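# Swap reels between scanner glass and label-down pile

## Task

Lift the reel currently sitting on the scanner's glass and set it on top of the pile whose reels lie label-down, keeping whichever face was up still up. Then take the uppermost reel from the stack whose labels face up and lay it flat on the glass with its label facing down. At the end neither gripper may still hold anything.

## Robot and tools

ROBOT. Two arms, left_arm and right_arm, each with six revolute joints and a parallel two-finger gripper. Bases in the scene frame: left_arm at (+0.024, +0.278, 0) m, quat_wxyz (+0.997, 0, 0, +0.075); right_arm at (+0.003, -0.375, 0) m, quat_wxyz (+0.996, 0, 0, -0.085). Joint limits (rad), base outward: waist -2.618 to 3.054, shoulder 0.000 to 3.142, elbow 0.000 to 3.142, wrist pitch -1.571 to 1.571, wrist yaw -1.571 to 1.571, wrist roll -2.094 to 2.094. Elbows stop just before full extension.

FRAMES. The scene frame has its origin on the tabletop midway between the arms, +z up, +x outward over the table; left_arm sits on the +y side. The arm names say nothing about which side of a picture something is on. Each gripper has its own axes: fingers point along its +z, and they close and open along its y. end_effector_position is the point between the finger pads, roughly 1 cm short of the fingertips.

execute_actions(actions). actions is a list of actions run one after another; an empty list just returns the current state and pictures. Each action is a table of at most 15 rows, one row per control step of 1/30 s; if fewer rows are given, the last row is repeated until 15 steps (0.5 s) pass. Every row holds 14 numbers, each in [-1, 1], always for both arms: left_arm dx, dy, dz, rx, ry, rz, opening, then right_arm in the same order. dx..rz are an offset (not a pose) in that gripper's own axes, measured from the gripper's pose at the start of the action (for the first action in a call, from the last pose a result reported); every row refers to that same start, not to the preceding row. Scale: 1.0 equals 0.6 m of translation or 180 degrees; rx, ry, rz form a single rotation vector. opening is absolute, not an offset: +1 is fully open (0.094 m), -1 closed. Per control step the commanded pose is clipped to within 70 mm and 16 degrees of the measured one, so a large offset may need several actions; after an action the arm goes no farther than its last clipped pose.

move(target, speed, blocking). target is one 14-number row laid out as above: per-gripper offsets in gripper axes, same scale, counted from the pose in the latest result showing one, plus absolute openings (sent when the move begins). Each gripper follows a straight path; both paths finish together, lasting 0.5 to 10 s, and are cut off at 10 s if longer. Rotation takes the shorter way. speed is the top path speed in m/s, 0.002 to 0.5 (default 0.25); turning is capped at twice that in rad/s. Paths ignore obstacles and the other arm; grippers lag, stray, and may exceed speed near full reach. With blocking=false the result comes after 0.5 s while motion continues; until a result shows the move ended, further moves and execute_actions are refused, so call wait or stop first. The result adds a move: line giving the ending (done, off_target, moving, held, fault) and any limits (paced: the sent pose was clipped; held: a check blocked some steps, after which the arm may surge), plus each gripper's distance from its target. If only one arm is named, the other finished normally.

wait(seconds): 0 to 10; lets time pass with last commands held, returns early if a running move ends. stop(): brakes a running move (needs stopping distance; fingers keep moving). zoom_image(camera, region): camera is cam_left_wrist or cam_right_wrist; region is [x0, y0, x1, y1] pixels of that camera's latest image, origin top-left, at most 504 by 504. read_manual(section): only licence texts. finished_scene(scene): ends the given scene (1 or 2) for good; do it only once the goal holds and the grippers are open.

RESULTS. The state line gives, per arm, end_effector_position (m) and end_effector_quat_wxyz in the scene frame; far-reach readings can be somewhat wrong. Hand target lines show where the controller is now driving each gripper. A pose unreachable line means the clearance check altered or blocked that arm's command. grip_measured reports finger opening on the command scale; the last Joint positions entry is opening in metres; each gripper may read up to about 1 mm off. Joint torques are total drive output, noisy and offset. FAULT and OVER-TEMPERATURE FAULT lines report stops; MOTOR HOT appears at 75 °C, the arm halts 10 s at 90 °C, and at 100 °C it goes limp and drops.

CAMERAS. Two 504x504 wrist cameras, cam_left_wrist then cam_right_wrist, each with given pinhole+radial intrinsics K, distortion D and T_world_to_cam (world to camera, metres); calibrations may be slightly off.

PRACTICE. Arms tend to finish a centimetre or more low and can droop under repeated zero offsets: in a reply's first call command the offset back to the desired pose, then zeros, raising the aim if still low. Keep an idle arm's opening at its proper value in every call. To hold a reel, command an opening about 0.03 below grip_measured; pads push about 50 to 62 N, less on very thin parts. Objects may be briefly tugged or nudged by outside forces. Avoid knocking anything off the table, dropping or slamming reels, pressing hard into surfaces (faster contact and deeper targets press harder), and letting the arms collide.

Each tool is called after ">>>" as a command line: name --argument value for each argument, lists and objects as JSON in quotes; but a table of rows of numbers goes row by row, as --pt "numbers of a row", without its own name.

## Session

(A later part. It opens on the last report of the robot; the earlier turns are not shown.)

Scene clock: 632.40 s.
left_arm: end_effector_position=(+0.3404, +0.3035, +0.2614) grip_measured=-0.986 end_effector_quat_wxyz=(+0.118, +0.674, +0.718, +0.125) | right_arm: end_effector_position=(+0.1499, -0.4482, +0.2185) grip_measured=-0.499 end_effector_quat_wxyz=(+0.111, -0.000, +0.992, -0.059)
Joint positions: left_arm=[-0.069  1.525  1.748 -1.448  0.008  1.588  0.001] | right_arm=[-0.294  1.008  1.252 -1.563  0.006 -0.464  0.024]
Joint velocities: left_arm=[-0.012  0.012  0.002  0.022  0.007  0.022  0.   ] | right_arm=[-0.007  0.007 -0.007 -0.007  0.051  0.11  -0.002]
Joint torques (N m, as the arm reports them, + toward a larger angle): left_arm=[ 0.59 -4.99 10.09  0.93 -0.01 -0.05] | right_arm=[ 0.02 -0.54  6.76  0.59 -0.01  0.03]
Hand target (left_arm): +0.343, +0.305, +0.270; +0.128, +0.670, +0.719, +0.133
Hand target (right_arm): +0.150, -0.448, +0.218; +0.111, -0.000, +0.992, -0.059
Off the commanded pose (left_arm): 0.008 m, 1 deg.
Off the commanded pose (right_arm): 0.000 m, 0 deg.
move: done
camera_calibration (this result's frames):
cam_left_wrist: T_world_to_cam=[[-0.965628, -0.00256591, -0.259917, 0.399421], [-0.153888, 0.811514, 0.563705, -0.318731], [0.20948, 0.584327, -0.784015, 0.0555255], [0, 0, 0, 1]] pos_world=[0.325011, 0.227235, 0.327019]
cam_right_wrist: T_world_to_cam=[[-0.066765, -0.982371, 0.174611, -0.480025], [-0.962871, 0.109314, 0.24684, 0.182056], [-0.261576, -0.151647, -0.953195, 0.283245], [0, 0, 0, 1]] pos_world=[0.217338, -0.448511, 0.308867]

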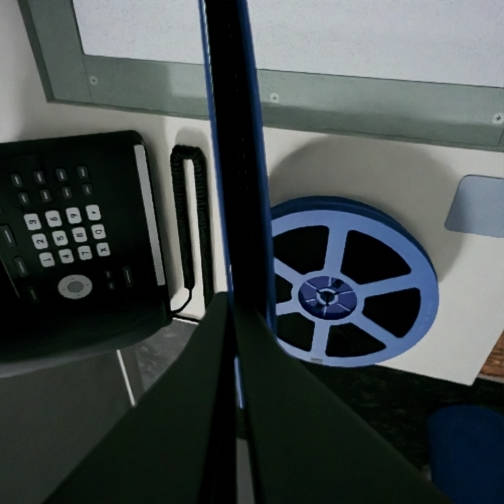

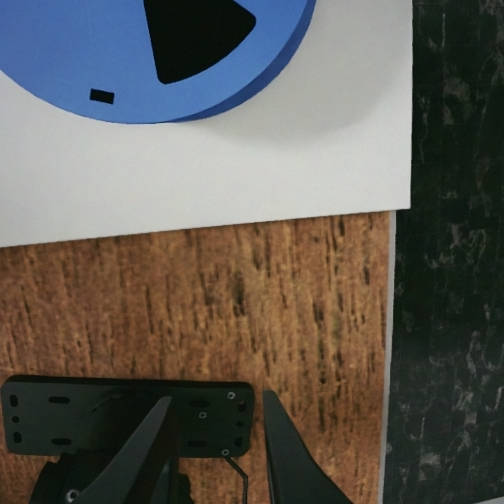

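>>> move --target '[0.255,-0.022,-0.02,0,0.05,-0.139,-1, 0,0,0,0,0,0,-0.5]' --speed 0.06

Scene clock: 644.63 s.
left_arm: end_effector_position=(+0.3150, +0.4524, +0.2617) grip_measured=-0.986 end_effector_quat_wxyz=(+0.083, +0.494, +0.853, +0.143) | right_arm: end_effector_position=(+0.1499, -0.4482, +0.2185) grip_measured=-0.499 end_effector_quat_wxyz=(+0.111, -0.000, +0.992, -0.059)
Joint positions: left_arm=[ 0.389  1.623  1.853 -1.469  0.008  1.589  0.001] | right_arm=[-0.294  1.008  1.252 -1.563  0.006 -0.464  0.024]
Joint velocities: left_arm=[-0.002 -0.017 -0.002  0.066 -0.022 -0.007 -0.   ] | right_arm=[-0.017  0.007 -0.002  0.037 -0.037 -0.022  0.   ]
Joint torques (N m, as the arm reports them, + toward a larger angle): left_arm=[ 0.6  -5.91 10.05  0.87  0.01 -0.04] | right_arm=[ 0.01 -0.52  6.73  0.6   0.    0.02]
Hand target (left_arm): +0.316, +0.454, +0.270; +0.091, +0.490, +0.854, +0.151
Hand target (right_arm): +0.150, -0.448, +0.218; +0.111, -0.000, +0.992, -0.059
Off the commanded pose (left_arm): 0.007 m, 1 deg.
Off the commanded pose (right_arm): 0.000 m, 0 deg.
move: done
camera_calibration (this result's frames):
cam_left_wrist: T_world_to_cam=[[-0.868157, -0.430868, -0.246284, 0.534892], [-0.489794, 0.663824, 0.565191, -0.27136], [-0.0800336, 0.611303, -0.78734, 0.0539611], [0, 0, 0, 1]] pos_world=[0.335778, 0.377616, 0.327591]
cam_right_wrist: T_world_to_cam=[[-0.066765, -0.982371, 0.174611, -0.480025], [-0.962871, 0.109314, 0.24684, 0.182056], [-0.261576, -0.151647, -0.953195, 0.283245], [0, 0, 0, 1]] pos_world=[0.217338, -0.448511, 0.308867]

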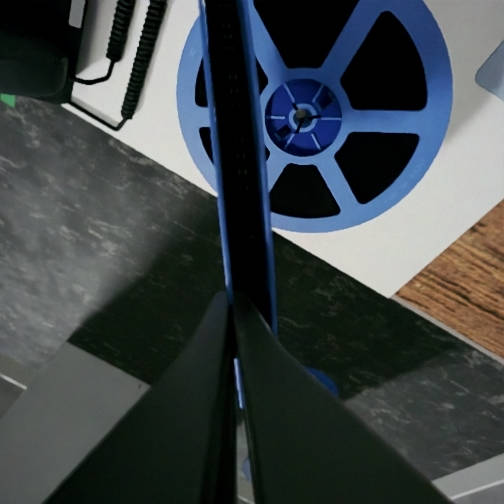

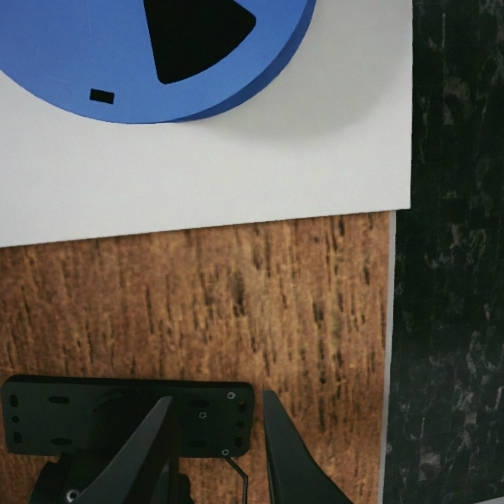

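>>> move --target '[0,-0.103,0.07,-0.12,0,0,-1, 0,0,0,0,0,0,-0.5]' --speed 0.04

Scene clock: 665.00 s.
left_arm: end_effector_position=(+0.2785, +0.4320, +0.2028) grip_measured=-0.986 end_effector_quat_wxyz=(+0.171, +0.472, +0.812, +0.298) | right_arm: end_effector_position=(+0.1499, -0.4482, +0.2185) grip_measured=-0.499 end_effector_quat_wxyz=(+0.111, -0.000, +0.992, -0.059)
Joint positions: left_arm=[ 0.399  1.053  0.991 -0.808  0.016  1.598  0.001] | right_arm=[-0.294  1.008  1.252 -1.563  0.006 -0.464  0.024]
Joint velocities: left_arm=[-0.007  0.012 -0.027 -0.037  0.022 -0.022 -0.002] | right_arm=[-0.002 -0.007 -0.007  0.022  0.022  0.051  0.001]
Joint torques (N m, as the arm reports them, + toward a larger angle): left_arm=[ 0.71 -2.89  6.15  1.65  0.09  0.07] | right_arm=[ 0.1  -0.51  6.8   0.6   0.    0.02]
Hand target (left_arm): +0.277, +0.432, +0.201; +0.175, +0.473, +0.810, +0.300
Hand target (right_arm): +0.150, -0.448, +0.218; +0.111, -0.000, +0.992, -0.059
Off the commanded pose (left_arm): 0.003 m, 1 deg.
Off the commanded pose (right_arm): 0.000 m, 0 deg.
move: done
camera_calibration (this result's frames):
cam_left_wrist: T_world_to_cam=[[-0.736879, -0.350184, -0.578256, 0.475832], [-0.658761, 0.564031, 0.497898, -0.138632], [0.151798, 0.747823, -0.646311, -0.134953], [0, 0, 0, 1]] pos_world=[0.279791, 0.345743, 0.256956]
cam_right_wrist: T_world_to_cam=[[-0.066765, -0.982371, 0.174611, -0.480025], [-0.962871, 0.109314, 0.24684, 0.182056], [-0.261576, -0.151647, -0.953195, 0.283245], [0, 0, 0, 1]] pos_world=[0.217338, -0.448511, 0.308867]

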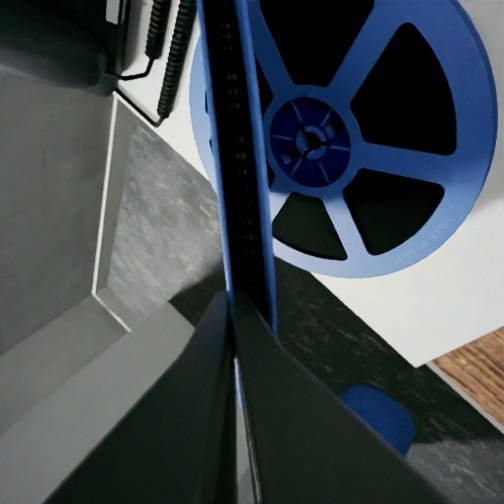

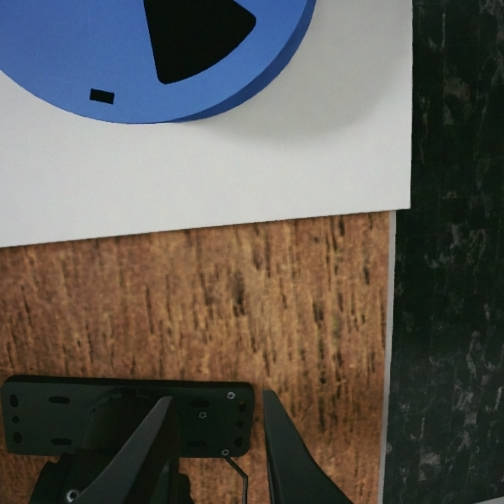

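>>> move --target '[0,-0.115,0.138,-0.075,0,0,-1, 0,0,0,0,0,0,-0.5]' --speed 0.035

Scene clock: 675.80 s.
left_arm: end_effector_position=(+0.2935, +0.4421, +0.1223) grip_measured=-0.984 end_effector_quat_wxyz=(+0.245, +0.439, +0.750, +0.429) | right_arm: end_effector_position=(+0.1499, -0.4482, +0.2185) grip_measured=-0.499 end_effector_quat_wxyz=(+0.111, -0.000, +0.992, -0.059)
Joint positions: left_arm=[0.412 0.938 0.367 0.033 0.034 1.602 0.001] | right_arm=[-0.294  1.008  1.252 -1.563  0.006 -0.464  0.024]
Joint velocities: left_arm=[-0.007 -0.007  0.002  0.007  0.007 -0.081 -0.001] | right_arm=[ 0.002 -0.002 -0.007 -0.022 -0.007 -0.007 -0.001]
Joint torques (N m, as the arm reports them, + toward a larger angle): left_arm=[ 0.72 -0.68  5.27  1.25  0.05  0.05] | right_arm=[ 0.05 -0.54  6.77  0.6   0.    0.02]
Hand target (left_arm): +0.280, +0.435, +0.095; +0.225, +0.450, +0.770, +0.392
Hand target (right_arm): +0.150, -0.448, +0.218; +0.111, -0.000, +0.992, -0.059
Off the commanded pose (left_arm): 0.032 m, 6 deg.
Off the commanded pose (right_arm): 0.000 m, 0 deg.
move: off_target (left_arm)
camera_calibration (this result's frames):
cam_left_wrist: T_world_to_cam=[[-0.537321, -0.229434, -0.81157, 0.360501], [-0.783237, 0.492619, 0.379297, -0.0117384], [0.312772, 0.839456, -0.444396, -0.309303], [0, 0, 0, 1]] pos_world=[0.281252, 0.34814, 0.159571]
cam_right_wrist: T_world_to_cam=[[-0.066765, -0.982371, 0.174611, -0.480025], [-0.962871, 0.109314, 0.24684, 0.182056], [-0.261576, -0.151647, -0.953195, 0.283245], [0, 0, 0, 1]] pos_world=[0.217338, -0.448511, 0.308867]

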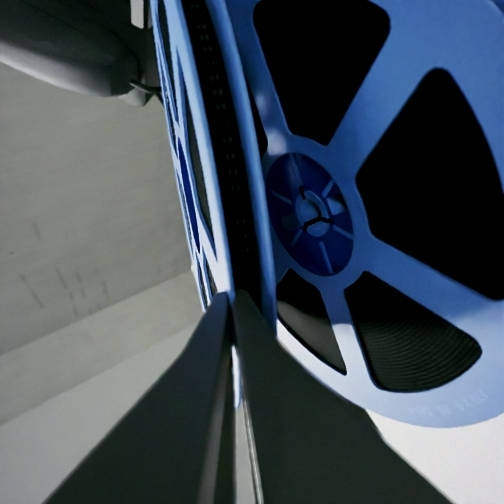

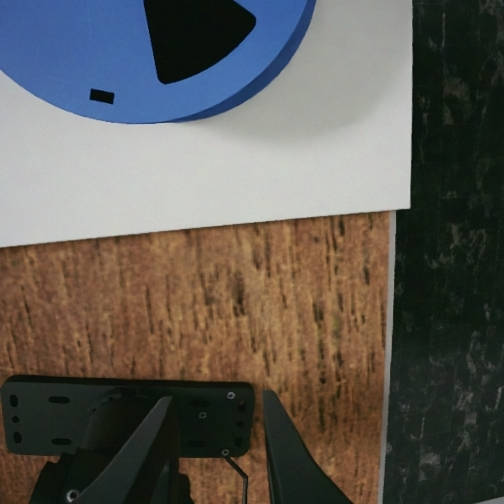

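>>> move --target '[0,-0.058,0.006,0,0,0,-1, 0,0,0,0,0,0,-0.5]' --speed 0.025

Scene clock: 685.43 s.
left_arm: end_effector_position=(+0.2930, +0.4417, +0.1146) grip_measured=-0.985 end_effector_quat_wxyz=(+0.261, +0.430, +0.732, +0.460) | right_arm: end_effector_position=(+0.1499, -0.4482, +0.2185) grip_measured=-0.499 end_effector_quat_wxyz=(+0.111, -0.000, +0.992, -0.059)
Joint positions: left_arm=[0.412 0.938 0.257 0.225 0.035 1.602 0.001] | right_arm=[-0.294  1.008  1.252 -1.563  0.006 -0.464  0.024]
Joint velocities: left_arm=[ 0.017 -0.002  0.002  0.066 -0.007 -0.022 -0.001] | right_arm=[ 0.002  0.002 -0.002 -0.037  0.022  0.051 -0.001]
Joint torques (N m, as the arm reports them, + toward a larger angle): left_arm=[ 0.54 -1.12  5.16  1.36  0.03  0.01] | right_arm=[ 0.04 -0.54  6.77  0.61  0.01  0.01]
Hand target (left_arm): +0.281, +0.436, +0.091; +0.245, +0.439, +0.750, +0.429
Hand target (right_arm): +0.150, -0.448, +0.218; +0.111, -0.000, +0.992, -0.059
Off the commanded pose (left_arm): 0.028 m, 5 deg.
Off the commanded pose (right_arm): 0.000 m, 0 deg.
move: off_target (left_arm)
camera_calibration (this result's frames):
cam_left_wrist: T_world_to_cam=[[-0.47914, -0.19274, -0.856316, 0.325686], [-0.808369, 0.477027, 0.344942, 0.00917543], [0.342002, 0.857494, -0.384368, -0.335638], [0, 0, 0, 1]] pos_world=[0.278255, 0.346203, 0.146716]
cam_right_wrist: T_world_to_cam=[[-0.066765, -0.982371, 0.174611, -0.480025], [-0.962871, 0.109314, 0.24684, 0.182056], [-0.261576, -0.151647, -0.953195, 0.283245], [0, 0, 0, 1]] pos_world=[0.217338, -0.448511, 0.308867]

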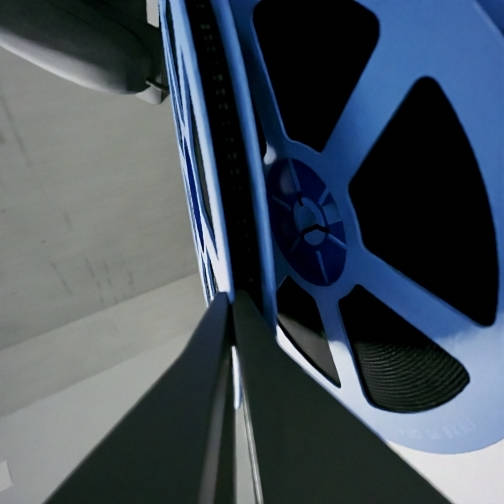

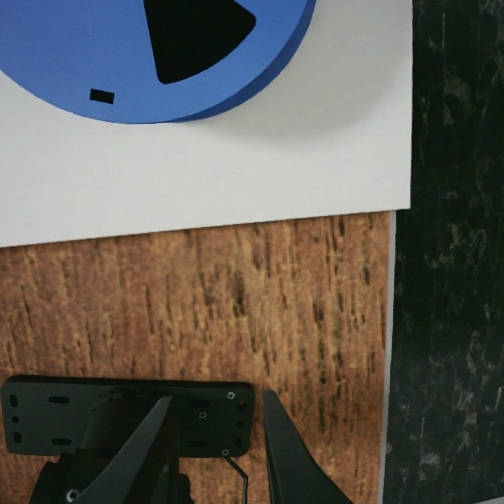

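>>> execute_actions --actions '[[[0,-0.05,0.03,0.02,0,0,-1,0,0,0,0,0,0,-0.5]],[[0,-0.03,0.015,0,0,0,-1,0,0,0,0,0,0,-0.5]],[[0,0,0,0,0,0,-1,0,0,0,0,0,0,-0.5]]]'

Scene clock: 697.20 s.
left_arm: end_effector_position=(+0.3131, +0.4542, +0.1087) grip_measured=-0.985 end_effector_quat_wxyz=(+0.280, +0.417, +0.709, +0.495) | right_arm: end_effector_position=(+0.1499, -0.4482, +0.2185) grip_measured=-0.499 end_effector_quat_wxyz=(+0.111, -0.000, +0.992, -0.059)
Joint positions: left_arm=[0.412 1.162 0.212 0.59  0.035 1.602 0.001] | right_arm=[-0.294  1.008  1.252 -1.563  0.006 -0.464  0.024]
Joint velocities: left_arm=[-0.002  0.012  0.007  0.066 -0.095  0.007  0.   ] | right_arm=[ 0.002 -0.007  0.002 -0.066  0.007 -0.007  0.001]
Joint torques (N m, as the arm reports them, + toward a larger angle): left_arm=[ 0.02 -2.    7.08  1.98 -0.03 -0.02] | right_arm=[ 0.02 -0.5   6.74  0.6   0.    0.02]
Hand target (left_arm): +0.313, +0.454, +0.107; +0.279, +0.418, +0.710, +0.493
Hand target (right_arm): +0.150, -0.448, +0.218; +0.111, -0.000, +0.992, -0.059
Off the commanded pose (left_arm): 0.001 m, 0 deg.
Off the commanded pose (right_arm): 0.000 m, 0 deg.
camera_calibration (this result's frames):
cam_left_wrist: T_world_to_cam=[[-0.408463, -0.148137, -0.900674, 0.295186], [-0.834124, 0.461284, 0.302414, 0.0413325], [0.370668, 0.874798, -0.311982, -0.380219], [0, 0, 0, 1]] pos_world=[0.295984, 0.357277, 0.134745]
cam_right_wrist: T_world_to_cam=[[-0.066765, -0.982371, 0.174611, -0.480025], [-0.962871, 0.109314, 0.24684, 0.182056], [-0.261576, -0.151647, -0.953195, 0.283245], [0, 0, 0, 1]] pos_world=[0.217338, -0.448511, 0.308867]

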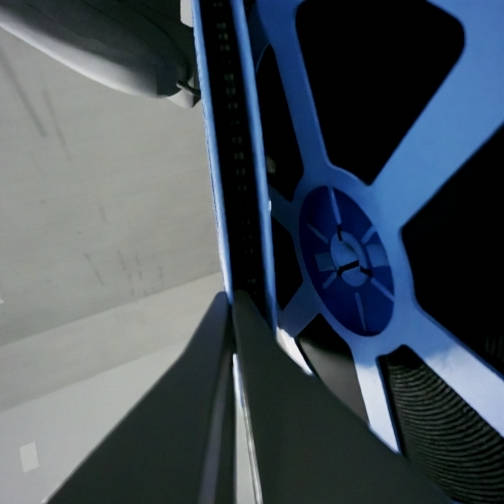

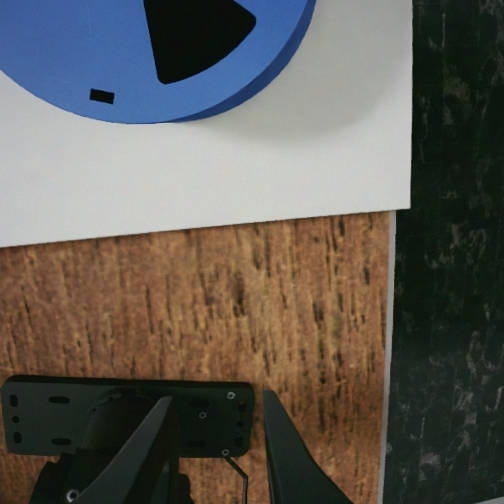

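>>> move --target '[0,0.01,-0.085,0.07,0,0,-1, 0,0,0,0,0,0,-0.5]' --speed 0.03

Scene clock: 712.73 s.
left_arm: end_effector_position=(+0.2798, +0.4333, +0.1356) grip_measured=-0.985 end_effector_quat_wxyz=(+0.246, +0.439, +0.749, +0.431) | right_arm: end_effector_position=(+0.1499, -0.4482, +0.2185) grip_measured=-0.499 end_effector_quat_wxyz=(+0.111, -0.000, +0.992, -0.059)
Joint positions: left_arm=[ 0.412  0.809  0.378 -0.102  0.035  1.602  0.001] | right_arm=[-0.294  1.008  1.252 -1.563  0.006 -0.464  0.024]
Joint velocities: left_arm=[ 0.012 -0.012 -0.007 -0.081  0.051  0.066  0.   ] | right_arm=[-0.017 -0.012 -0.012 -0.037  0.037  0.051 -0.   ]
Joint torques (N m, as the arm reports them, + toward a larger angle): left_arm=[-0.31 -1.56 10.47  1.11 -0.14 -0.01] | right_arm=[ 0.05 -0.49  6.78  0.59 -0.02  0.02]
Hand target (left_arm): +0.273, +0.430, +0.133; +0.234, +0.444, +0.759, +0.416
Hand target (right_arm): +0.150, -0.448, +0.218; +0.111, -0.000, +0.992, -0.059
Off the commanded pose (left_arm): 0.007 m, 3 deg.
Off the commanded pose (right_arm): 0.000 m, 0 deg.
move: off_target (left_arm)
camera_calibration (this result's frames):
cam_left_wrist: T_world_to_cam=[[-0.533637, -0.227077, -0.814658, 0.360242], [-0.784823, 0.491862, 0.376993, -0.0221727], [0.315093, 0.84054, -0.440691, -0.293351], [0, 0, 0, 1]] pos_world=[0.26727, 0.339282, 0.172556]
cam_right_wrist: T_world_to_cam=[[-0.066765, -0.982371, 0.174611, -0.480025], [-0.962871, 0.109314, 0.24684, 0.182056], [-0.261576, -0.151647, -0.953195, 0.283245], [0, 0, 0, 1]] pos_world=[0.217338, -0.448511, 0.308867]

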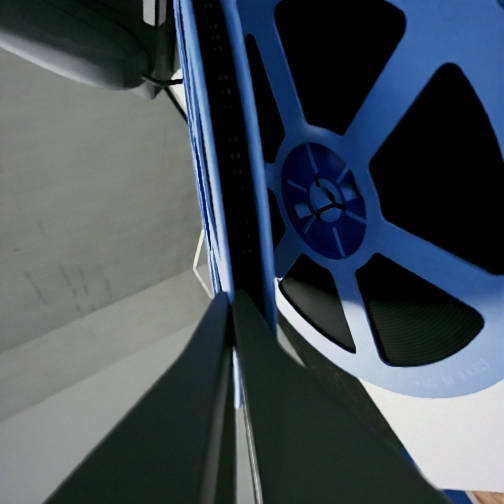

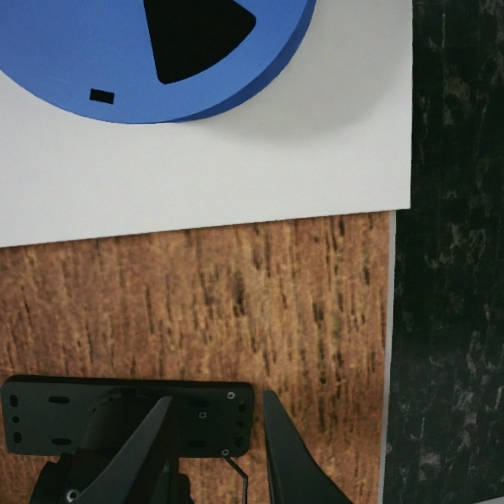

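>>> execute_actions --actions '[[[0,0,0,0,0,0,-0.85,0,0,0,0,0,0,-0.5]],[[0,0,0,0,0,0,-0.7,0,0,0,0,0,0,-0.5]],[[0,-0.035,0.015,0,0,0,-0.7,0,0,0,0,0,0,-0.5]],[[0,-0.035,0.015,0,0,0,-0.7,0,0,0,0,0,0,-0.5]]]'

Scene clock: 726.70 s.
left_arm: end_effector_position=(+0.2715, +0.4282, +0.0891) grip_measured=-0.702 end_effector_quat_wxyz=(+0.241, +0.442, +0.754, +0.421) | right_arm: end_effector_position=(+0.1499, -0.4482, +0.2185) grip_measured=-0.499 end_effector_quat_wxyz=(+0.111, -0.000, +0.992, -0.059)
Joint positions: left_arm=[0.412 0.85  0.218 0.075 0.034 1.602 0.014] | right_arm=[-0.294  1.008  1.252 -1.563  0.006 -0.464  0.024]
Joint velocities: left_arm=[ 0.012 -0.027 -0.002  0.022 -0.066  0.022  0.001] | right_arm=[ 0.007 -0.007  0.017 -0.022 -0.037 -0.11  -0.   ]
Joint torques (N m, as the arm reports them, + toward a larger angle): left_arm=[0.33 0.49 7.22 2.01 0.01 0.  ] | right_arm=[ 0.03 -0.53  6.8   0.58  0.01  0.02]
Hand target (left_arm): +0.272, +0.429, +0.087; +0.241, +0.441, +0.754, +0.422
Hand target (right_arm): +0.150, -0.448, +0.218; +0.111, -0.000, +0.992, -0.059
Off the commanded pose (left_arm): 0.002 m, 0 deg.
Off the commanded pose (right_arm): 0.000 m, 0 deg.
camera_calibration (this result's frames):
cam_left_wrist: T_world_to_cam=[[-0.550586, -0.237792, -0.800193, 0.324674], [-0.77693, 0.496593, 0.387008, -0.0136518], [0.305343, 0.834775, -0.458165, -0.30028], [0, 0, 0, 1]] pos_world=[0.259843, 0.334651, 0.127508]
cam_right_wrist: T_world_to_cam=[[-0.066765, -0.982371, 0.174611, -0.480025], [-0.962871, 0.109314, 0.24684, 0.182056], [-0.261576, -0.151647, -0.953195, 0.283245], [0, 0, 0, 1]] pos_world=[0.217338, -0.448511, 0.308867]

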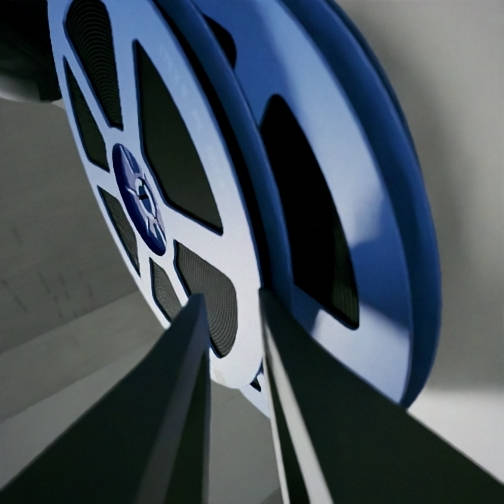

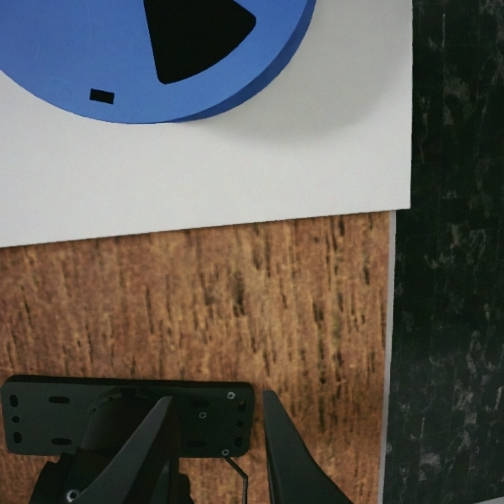

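>>> execute_actions --actions '[[[0,0,-0.035,0,0,0,-0.7,0,0,0,0,0,0,-0.5]],[[0,0.02,-0.04,0,0,0,-0.7,0,0,0,0,0,0,-0.5]],[[0,0.08,-0.04,0.05,0,0,-0.9,0,0,0,0,0,0,-0.5]]]'

>>> move --target '[0,0.12,0.05,0.22,0,0,-1, 0,0,0,0,0,0,-0.5]' --speed 0.12

Scene clock: 736.50 s.
left_arm: end_effector_position=(+0.2545, +0.4171, +0.1666) grip_measured=-0.898 end_effector_quat_wxyz=(+0.212, +0.457, +0.780, +0.372) | right_arm: end_effector_position=(+0.1499, -0.4482, +0.2185) grip_measured=-0.499 end_effector_quat_wxyz=(+0.111, -0.000, +0.992, -0.059)
Joint positions: left_arm=[ 0.404  0.748  0.611 -0.551  0.024  1.602  0.005] | right_arm=[-0.294  1.008  1.252 -1.563  0.006 -0.464  0.024]
Joint velocities: left_arm=[-0.002  0.012 -0.027 -0.256 -0.007  0.051  0.   ] | right_arm=[-0.022 -0.012 -0.012  0.051  0.007 -0.066  0.   ]
Joint torques (N m, as the arm reports them, + toward a larger angle): left_arm=[-0.69  0.78  9.88  1.63 -0.1  -0.12] | right_arm=[ 0.05 -0.53  6.76  0.59  0.01  0.02]
Hand target (left_arm): +0.251, +0.414, +0.163; +0.204, +0.459, +0.787, +0.357
Hand target (right_arm): +0.150, -0.448, +0.218; +0.111, -0.000, +0.992, -0.059
Off the commanded pose (left_arm): 0.005 m, 2 deg.
Off the commanded pose (right_arm): 0.000 m, 0 deg.
camera_calibration (this result's frames):
cam_left_wrist: T_world_to_cam=[[-0.636432, -0.28631, -0.716227, 0.402767], [-0.730252, 0.522647, 0.439968, -0.0829547], [0.248366, 0.803036, -0.541707, -0.208599], [0, 0, 0, 1]] pos_world=[0.247565, 0.326184, 0.211971]
cam_right_wrist: T_world_to_cam=[[-0.066765, -0.982371, 0.174611, -0.480025], [-0.962871, 0.109314, 0.24684, 0.182056], [-0.261576, -0.151647, -0.953195, 0.283245], [0, 0, 0, 1]] pos_world=[0.217338, -0.448511, 0.308867]

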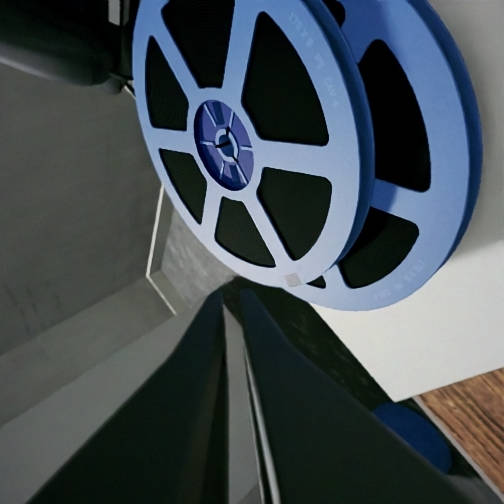

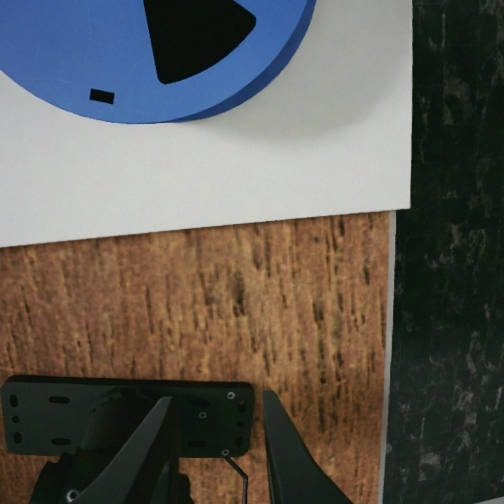

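Scene clock: 739.93 s.
left_arm: end_effector_position=(+0.3125, +0.4522, +0.1992) grip_measured=-0.995 end_effector_quat_wxyz=(+0.047, +0.497, +0.862, +0.085) | right_arm: end_effector_position=(+0.1499, -0.4482, +0.2185) grip_measured=-0.499 end_effector_quat_wxyz=(+0.111, -0.000, +0.992, -0.059)
Joint positions: left_arm=[ 0.389  1.665  1.671 -1.383 -0.     1.585  0.   ] | right_arm=[-0.294  1.008  1.252 -1.563  0.006 -0.464  0.024]
Joint velocities: left_arm=[-0.007 -0.012  0.002 -0.095  0.037 -0.037 -0.   ] | right_arm=[ 0.007 -0.002 -0.007 -0.037 -0.022  0.022 -0.001]
Joint torques (N m, as the arm reports them, + toward a larger angle): left_arm=[-0.64 -6.37  9.89  0.45 -0.09 -0.14] | right_arm=[ 0.05 -0.55  6.77  0.59  0.01  0.  ]
Hand target (left_arm): +0.313, +0.450, +0.205; +0.045, +0.496, +0.863, +0.085
Hand target (right_arm): +0.150, -0.448, +0.218; +0.111, -0.000, +0.992, -0.059
Off the commanded pose (left_arm): 0.005 m, 1 deg.
Off the commanded pose (right_arm): 0.000 m, 0 deg.
move: done
camera_calibration (this result's frames):
cam_left_wrist: T_world_to_cam=[[-0.887737, -0.446918, -0.110399, 0.503586], [-0.423492, 0.698801, 0.576482, -0.275956], [-0.180493, 0.558517, -0.809618, 0.0643342], [0, 0, 0, 1]] pos_world=[0.341798, 0.381968, 0.266765]
cam_right_wrist: T_world_to_cam=[[-0.066765, -0.982371, 0.174611, -0.480025], [-0.962871, 0.109314, 0.24684, 0.182056], [-0.261576, -0.151647, -0.953195, 0.283245], [0, 0, 0, 1]] pos_world=[0.217338, -0.448511, 0.308867]

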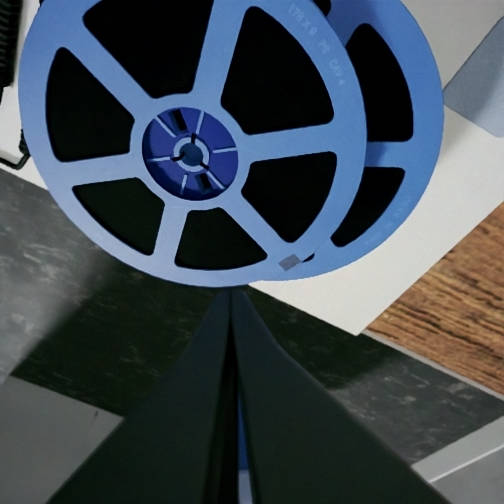

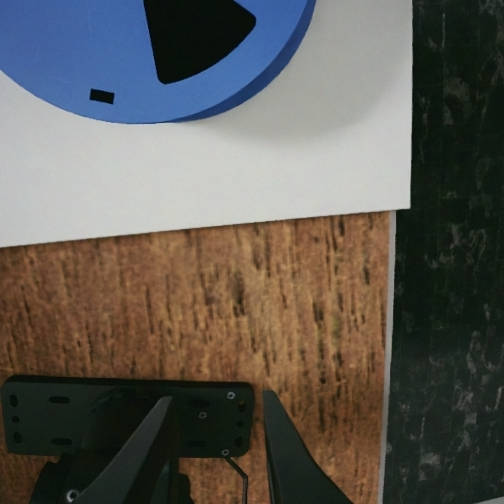

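>>> move --target '[-0.003,0.075,0.155,0.05,0,0,-1, 0,0,0,0,0,0,-0.5]' --speed 0.08

Scene clock: 752.10 s.
left_arm: end_effector_position=(+0.3588, +0.4800, +0.1088) grip_measured=-0.995 end_effector_quat_wxyz=(-0.000, +0.499, +0.866, -0.000) | right_arm: end_effector_position=(+0.1499, -0.4482, +0.2185) grip_measured=-0.499 end_effector_quat_wxyz=(+0.111, -0.000, +0.992, -0.059)
Joint positions: left_arm=[ 0.389  2.04   1.812 -1.343 -0.     1.585  0.   ] | right_arm=[-0.294  1.008  1.252 -1.563  0.006 -0.464  0.024]
Joint velocities: left_arm=[-0.002  0.007 -0.007 -0.007 -0.022 -0.022 -0.001] | right_arm=[ 0.017  0.002 -0.007 -0.037 -0.007  0.037 -0.001]
Joint torques (N m, as the arm reports them, + toward a larger angle): left_arm=[ -0.26 -10.25  10.02   0.34  -0.07  -0.1 ] | right_arm=[ 0.07 -0.51  6.74  0.59  0.01  0.02]
Hand target (left_arm): +0.367, +0.483, +0.118; +0.008, +0.498, +0.867, +0.017
Hand target (right_arm): +0.150, -0.448, +0.218; +0.111, -0.000, +0.992, -0.059
Off the commanded pose (left_arm): 0.012 m, 2 deg.
Off the commanded pose (right_arm): 0.000 m, 0 deg.
move: off_target (left_arm)
camera_calibration (this result's frames):
cam_left_wrist: T_world_to_cam=[[-0.889833, -0.448614, 0.0833185, 0.527606], [-0.328079, 0.755957, 0.566474, -0.284172], [-0.317114, 0.476732, -0.819857, 0.0733989], [0, 0, 0, 1]] pos_world=[0.399526, 0.416522, 0.177193]
cam_right_wrist: T_world_to_cam=[[-0.066765, -0.982371, 0.174611, -0.480025], [-0.962871, 0.109314, 0.24684, 0.182056], [-0.261576, -0.151647, -0.953195, 0.283245], [0, 0, 0, 1]] pos_world=[0.217338, -0.448511, 0.308867]

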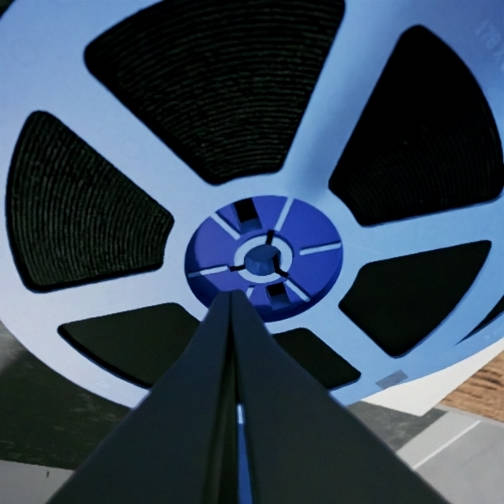

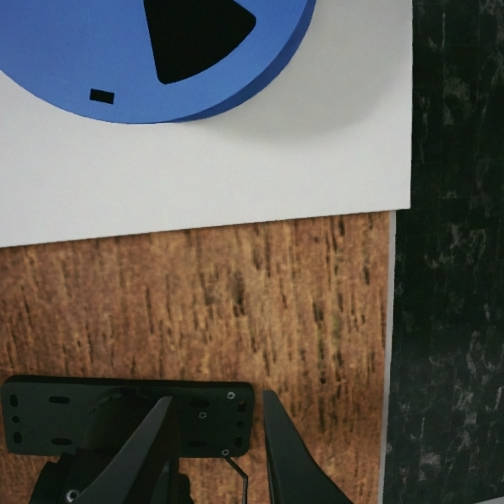

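>>> move --target '[-0.005,-0.014,0.042,0,0,0,-1, 0,0,0,0,0,0,-0.5]' --speed 0.03

>>> move --target '[0.012,-0.095,0,0,0,0,-1, 0,0,0,0,0,0,-0.5]' --speed 0.03

Scene clock: 762.97 s.
left_arm: end_effector_position=(+0.3518, +0.4758, +0.0832) grip_measured=-0.995 end_effector_quat_wxyz=(-0.004, +0.499, +0.866, -0.007) | right_arm: end_effector_position=(+0.1499, -0.4482, +0.2185) grip_measured=-0.499 end_effector_quat_wxyz=(+0.111, -0.000, +0.992, -0.059)
Joint positions: left_arm=[ 0.389  2.027  1.691 -1.252 -0.     1.585  0.   ] | right_arm=[-0.294  1.008  1.252 -1.563  0.006 -0.464  0.024]
Joint velocities: left_arm=[ 0.012 -0.002 -0.002 -0.007  0.081  0.095 -0.   ] | right_arm=[ 0.012  0.002  0.002 -0.037 -0.037 -0.051  0.001]
Joint torques (N m, as the arm reports them, + toward a larger angle): left_arm=[ -0.41 -11.01   4.82   0.5   -0.04  -0.09] | right_arm=[ 0.   -0.49  6.73  0.59  0.01  0.02]
Hand target (left_arm): +0.353, +0.474, +0.083; -0.000, +0.499, +0.866, -0.000
Hand target (right_arm): +0.150, -0.448, +0.218; +0.111, -0.000, +0.992, -0.059
Off the commanded pose (left_arm): 0.003 m, 1 deg.
Off the commanded pose (right_arm): 0.000 m, 0 deg.
move: done
camera_calibration (this result's frames):
cam_left_wrist: T_world_to_cam=[[-0.888578, -0.447863, 0.0992316, 0.519485], [-0.320303, 0.760611, 0.564691, -0.273636], [-0.328381, 0.469988, -0.819315, 0.0593696], [0, 0, 0, 1]] pos_world=[0.393453, 0.412886, 0.151613]
cam_right_wrist: T_world_to_cam=[[-0.066765, -0.982371, 0.174611, -0.480025], [-0.962871, 0.109314, 0.24684, 0.182056], [-0.261576, -0.151647, -0.953195, 0.283245], [0, 0, 0, 1]] pos_world=[0.217338, -0.448511, 0.308867]

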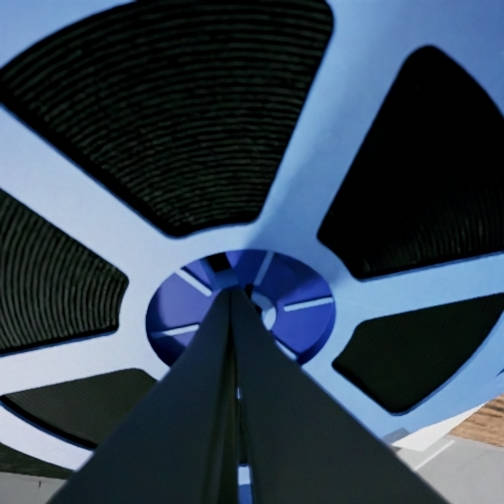

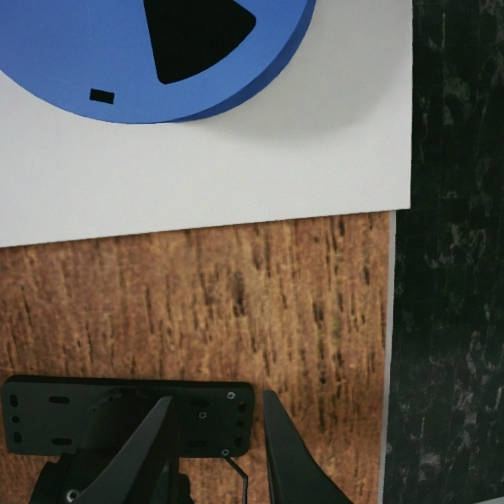

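Scene clock: 765.13 s.
left_arm: end_effector_position=(+0.3074, +0.4551, +0.0826) grip_measured=-0.995 end_effector_quat_wxyz=(-0.001, +0.499, +0.867, -0.002) | right_arm: end_effector_position=(+0.1499, -0.4482, +0.2185) grip_measured=-0.499 end_effector_quat_wxyz=(+0.111, -0.000, +0.992, -0.059)
Joint positions: left_arm=[ 0.404  1.829  1.418 -1.165 -0.     1.599  0.   ] | right_arm=[-0.294  1.008  1.252 -1.563  0.006 -0.464  0.024]
Joint velocities: left_arm=[ 0.007  0.012 -0.017  0.007  0.007  0.022 -0.001] | right_arm=[-0.002  0.002  0.002  0.051  0.022 -0.007 -0.   ]
Joint torques (N m, as the arm reports them, + toward a larger angle): left_arm=[ 0.7  -9.67  4.69  0.18 -0.04  0.1 ] | right_arm=[ 0.06 -0.52  6.79  0.6  -0.01  0.01]
Hand target (left_arm): +0.299, +0.454, +0.084; -0.004, +0.499, +0.866, -0.007
Hand target (right_arm): +0.150, -0.448, +0.218; +0.111, -0.000, +0.992, -0.059
Off the commanded pose (left_arm): 0.009 m, 1 deg.
Off the commanded pose (right_arm): 0.000 m, 0 deg.
move: done
camera_calibration (this result's frames):
cam_left_wrist: T_world_to_cam=[[-0.889129, -0.449068, 0.0882462, 0.472459], [-0.326268, 0.75719, 0.565873, -0.268546], [-0.320935, 0.474342, -0.819756, 0.0497756], [0, 0, 0, 1]] pos_world=[0.348434, 0.391896, 0.151074]
cam_right_wrist: T_world_to_cam=[[-0.066765, -0.982371, 0.174611, -0.480025], [-0.962871, 0.109314, 0.24684, 0.182056], [-0.261576, -0.151647, -0.953195, 0.283245], [0, 0, 0, 1]] pos_world=[0.217338, -0.448511, 0.308867]

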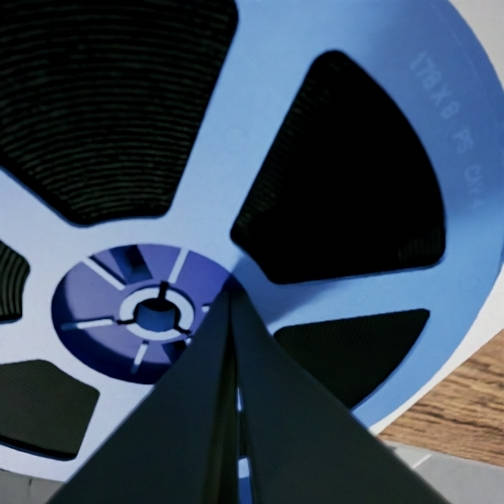

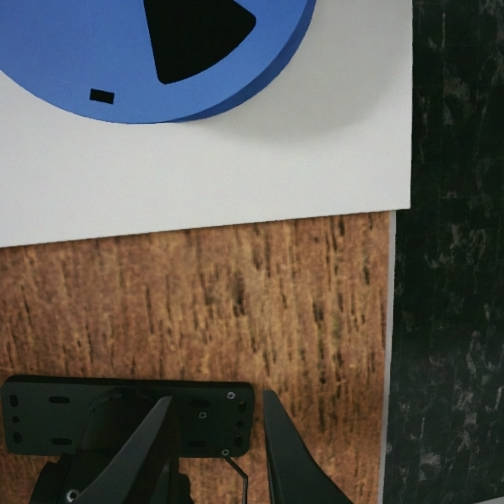

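Reel centre ≈(.325,.462). Back off and lift to check.

>>> execute_actions --actions '[[[0,0.012,0,0,0,0,-1,0,0,0,0,0,0,-0.5]]]'

>>> move --target '[0,-0.05,-0.22,-0.03,0,0,-1, 0,0,0,0,0,0,-0.5]' --speed 0.15

Scene clock: 769.30 s.
left_arm: end_effector_position=(+0.3088, +0.4560, +0.0825) grip_measured=-0.995 end_effector_quat_wxyz=(-0.002, +0.499, +0.867, -0.003) | right_arm: end_effector_position=(+0.1499, -0.4482, +0.2185) grip_measured=-0.499 end_effector_quat_wxyz=(+0.111, -0.000, +0.992, -0.059)
Joint positions: left_arm=[ 0.404  1.838  1.429 -1.17  -0.     1.6    0.   ] | right_arm=[-0.294  1.008  1.252 -1.563  0.006 -0.464  0.024]
Joint velocities: left_arm=[ 0.012 -0.002 -0.022 -0.022 -0.066  0.007  0.   ] | right_arm=[-0.012 -0.002  0.012  0.022 -0.066 -0.022  0.001]
Joint torques (N m, as the arm reports them, + toward a larger angle): left_arm=[-0.03 -6.84  9.16  0.25 -0.04 -0.04] | right_arm=[ 0.04 -0.52  6.74  0.6  -0.01  0.02]
Hand target (left_arm): +0.314, +0.459, +0.083; -0.001, +0.499, +0.867, -0.002
Hand target (right_arm): +0.150, -0.448, +0.218; +0.111, -0.000, +0.992, -0.059
Off the commanded pose (left_arm): 0.006 m, 0 deg.
Off the commanded pose (right_arm): 0.000 m, 0 deg.
camera_calibration (this result's frames):
cam_left_wrist: T_world_to_cam=[[-0.889097, -0.448603, 0.0908956, 0.473671], [-0.324695, 0.758111, 0.565545, -0.269556], [-0.322614, 0.473311, -0.819693, 0.0506978], [0, 0, 0, 1]] pos_world=[0.349971, 0.392848, 0.150948]
cam_right_wrist: T_world_to_cam=[[-0.066765, -0.982371, 0.174611, -0.480025], [-0.962871, 0.109314, 0.24684, 0.182056], [-0.261576, -0.151647, -0.953195, 0.283245], [0, 0, 0, 1]] pos_world=[0.217338, -0.448511, 0.308867]

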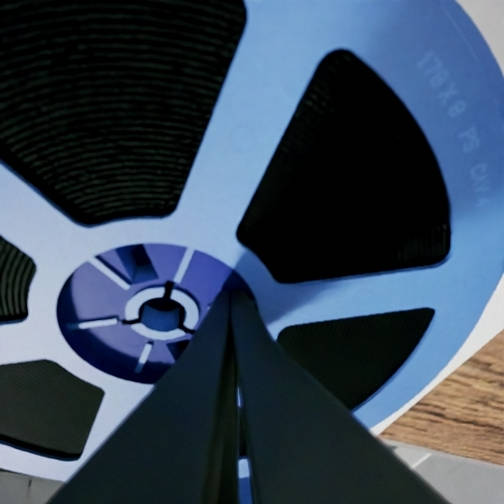

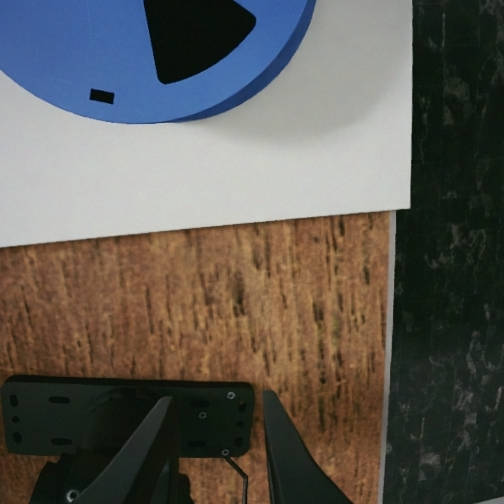

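Scene clock: 770.80 s.
left_arm: end_effector_position=(+0.2849, +0.4412, +0.2047) grip_measured=-0.995 end_effector_quat_wxyz=(+0.017, +0.499, +0.866, +0.032) | right_arm: end_effector_position=(+0.1499, -0.4482, +0.2185) grip_measured=-0.499 end_effector_quat_wxyz=(+0.111, -0.000, +0.992, -0.059)
Joint positions: left_arm=[ 0.404  1.677  1.723 -1.544 -0.     1.6    0.   ] | right_arm=[-0.294  1.008  1.252 -1.563  0.006 -0.464  0.024]
Joint velocities: left_arm=[ 0.002 -0.002 -0.027  0.022  0.022 -0.022  0.001] | right_arm=[ 0.007 -0.002 -0.007  0.007  0.11   0.037 -0.   ]
Joint torques (N m, as the arm reports them, + toward a larger angle): left_arm=[-0.13 -7.48  9.24  0.22 -0.01 -0.03] | right_arm=[ 0.03 -0.5   6.73  0.6   0.01  0.02]
Hand target (left_arm): +0.283, +0.439, +0.214; +0.022, +0.499, +0.865, +0.037
Hand target (right_arm): +0.150, -0.448, +0.218; +0.111, -0.000, +0.992, -0.059
Off the commanded pose (left_arm): 0.010 m, 1 deg.
Off the commanded pose (right_arm): 0.000 m, 0 deg.
move: done
camera_calibration (this result's frames):
cam_left_wrist: T_world_to_cam=[[-0.892589, -0.450767, 0.00969471, 0.453189], [-0.364249, 0.733609, 0.573708, -0.314798], [-0.26572, 0.508554, -0.819003, 0.118275], [0, 0, 0, 1]] pos_world=[0.321275, 0.375072, 0.273076]
cam_right_wrist: T_world_to_cam=[[-0.066765, -0.982371, 0.174611, -0.480025], [-0.962871, 0.109314, 0.24684, 0.182056], [-0.261576, -0.151647, -0.953195, 0.283245], [0, 0, 0, 1]] pos_world=[0.217338, -0.448511, 0.308867]

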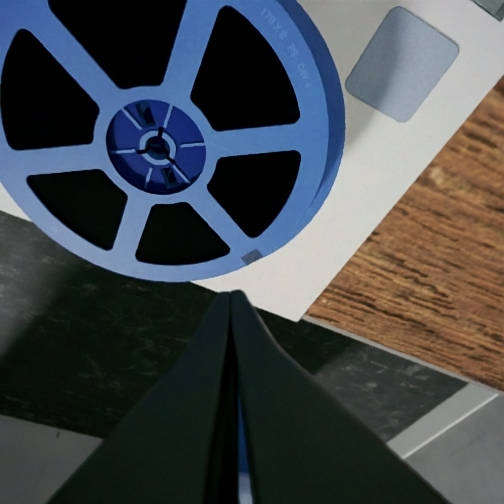

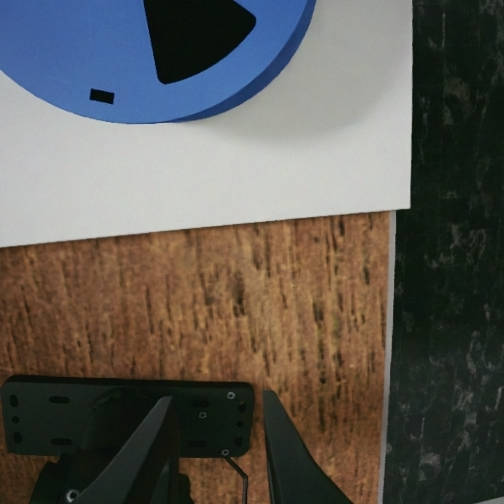

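>>> move --target '[-0.725,-0.543,-0.066,-0.21,-0.276,0.484,-0.5, 0.1,-0.3,0,0,0,0,-0.5]' --speed 0.2

Scene clock: 795.67 s.
left_arm: end_effector_position=(+0.2154, -0.0870, +0.1947) grip_measured=-0.502 end_effector_quat_wxyz=(+0.427, +0.882, +0.181, +0.082) | right_arm: end_effector_position=(+0.0869, -0.6215, +0.2219) grip_measured=-0.499 end_effector_quat_wxyz=(+0.095, -0.001, +0.994, -0.056)
Joint positions: left_arm=[-1.195  1.373  1.021 -0.324  0.106  1.641  0.023] | right_arm=[-1.188  1.436  1.54  -1.523 -0.162 -1.347  0.024]
Joint velocities: left_arm=[-0.012 -0.002  0.022  0.022 -0.007 -0.081 -0.   ] | right_arm=[ 0.002 -0.007  0.007 -0.007 -0.007 -0.022 -0.001]
Joint torques (N m, as the arm reports them, + toward a larger angle): left_arm=[-0.48 -4.61 11.18  1.9   0.13  0.03] | right_arm=[-0.49 -3.87  9.48  0.46 -0.23 -0.02]
Hand target (left_arm): +0.214, -0.096, +0.208; +0.444, +0.876, +0.169, +0.080
Hand target (right_arm): +0.089, -0.628, +0.226; +0.105, -0.001, +0.993, -0.062
Off the commanded pose (left_arm): 0.028 m, 4 deg.
Off the commanded pose (right_arm): 0.008 m, 2 deg.
move: off_target (left_arm)
camera_calibration (this result's frames):
cam_left_wrist: T_world_to_cam=[[-0.219848, 0.648896, -0.728424, 0.247661], [0.608498, 0.674844, 0.417512, -0.131093], [0.762494, -0.351455, -0.543215, 0.010234], [0, 0, 0, 1]] pos_world=[0.126414, -0.0686423, 0.240694]
cam_right_wrist: T_world_to_cam=[[-0.0606005, -0.983385, 0.171119, -0.655521], [-0.954769, 0.107106, 0.27739, 0.130727], [-0.291109, -0.146569, -0.945396, 0.247745], [0, 0, 0, 1]] pos_world=[0.15721, -0.622319, 0.310127]

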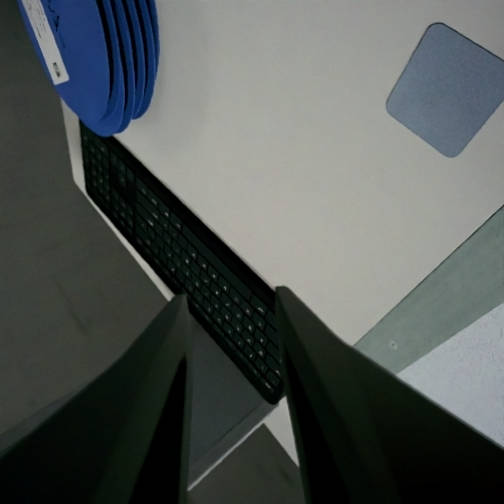

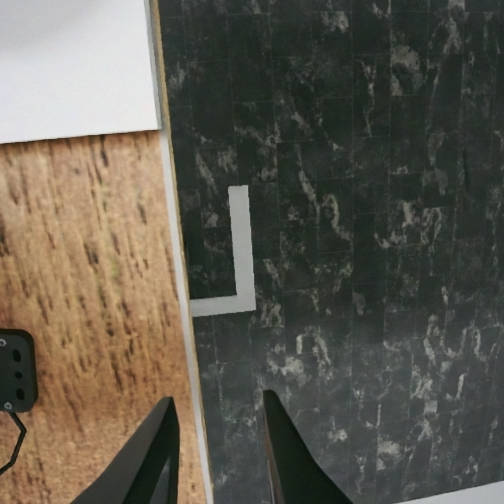

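>>> move --target '[-0.067,0.16,0.38,-0.015,0,0,-0.5, 0,0,0,0,0,0,-0.5]' --speed 0.12

Scene clock: 805.50 s.
left_arm: end_effector_position=(+0.2764, -0.3183, +0.1197) grip_measured=-0.502 end_effector_quat_wxyz=(+0.444, +0.874, +0.175, +0.087) | right_arm: end_effector_position=(+0.0869, -0.6215, +0.2219) grip_measured=-0.499 end_effector_quat_wxyz=(+0.095, -0.001, +0.994, -0.056)
Joint positions: left_arm=[-1.32   2.317  1.892 -0.206  0.01   1.574  0.023] | right_arm=[-1.188  1.436  1.54  -1.523 -0.162 -1.348  0.024]
Joint velocities: left_arm=[-0.002  0.002  0.002  0.007 -0.037 -0.022 -0.   ] | right_arm=[-0.007 -0.012  0.007  0.022 -0.007 -0.007  0.   ]
Joint torques (N m, as the arm reports them, + toward a larger angle): left_arm=[ -0.52 -13.7   11.14   1.6   -0.1   -0.16] | right_arm=[ 0.07 -5.22  6.93  0.42 -0.09  0.02]
Hand target (left_arm): +0.274, -0.322, +0.129; +0.448, +0.872, +0.178, +0.086
Hand target (right_arm): +0.087, -0.622, +0.222; +0.095, -0.001, +0.994, -0.056
Off the commanded pose (left_arm): 0.011 m, 1 deg.
Off the commanded pose (right_arm): 0.000 m, 0 deg.
move: off_target (left_arm)
camera_calibration (this result's frames):
cam_left_wrist: T_world_to_cam=[[-0.198542, 0.625331, -0.754681, 0.34631], [0.604313, 0.684325, 0.40805, 0.0244988], [0.771613, -0.375049, -0.513763, -0.171937], [0, 0, 0, 1]] pos_world=[0.186621, -0.297808, 0.163022]
cam_right_wrist: T_world_to_cam=[[-0.0602206, -0.983378, 0.171293, -0.655606], [-0.954688, 0.106847, 0.277766, 0.130418], [-0.291451, -0.146804, -0.945254, 0.247565], [0, 0, 0, 1]] pos_world=[0.157181, -0.622299, 0.310087]

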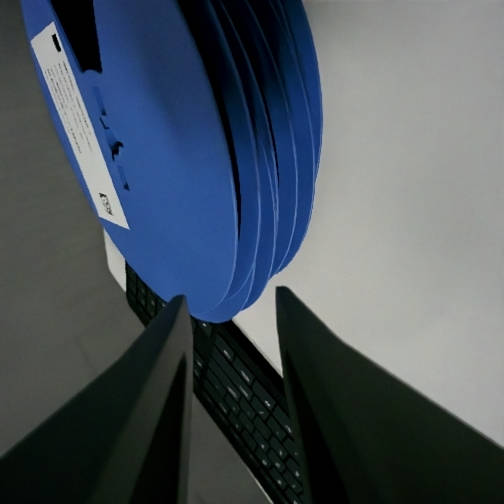

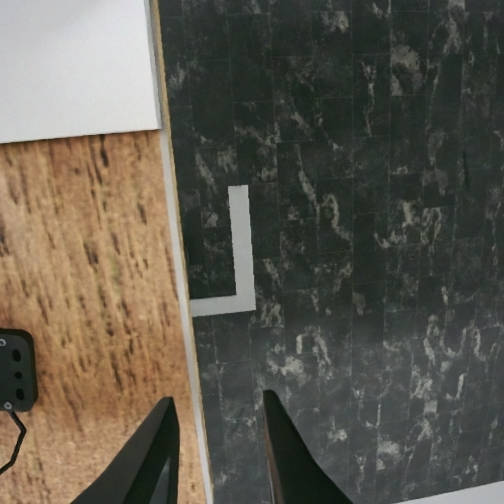

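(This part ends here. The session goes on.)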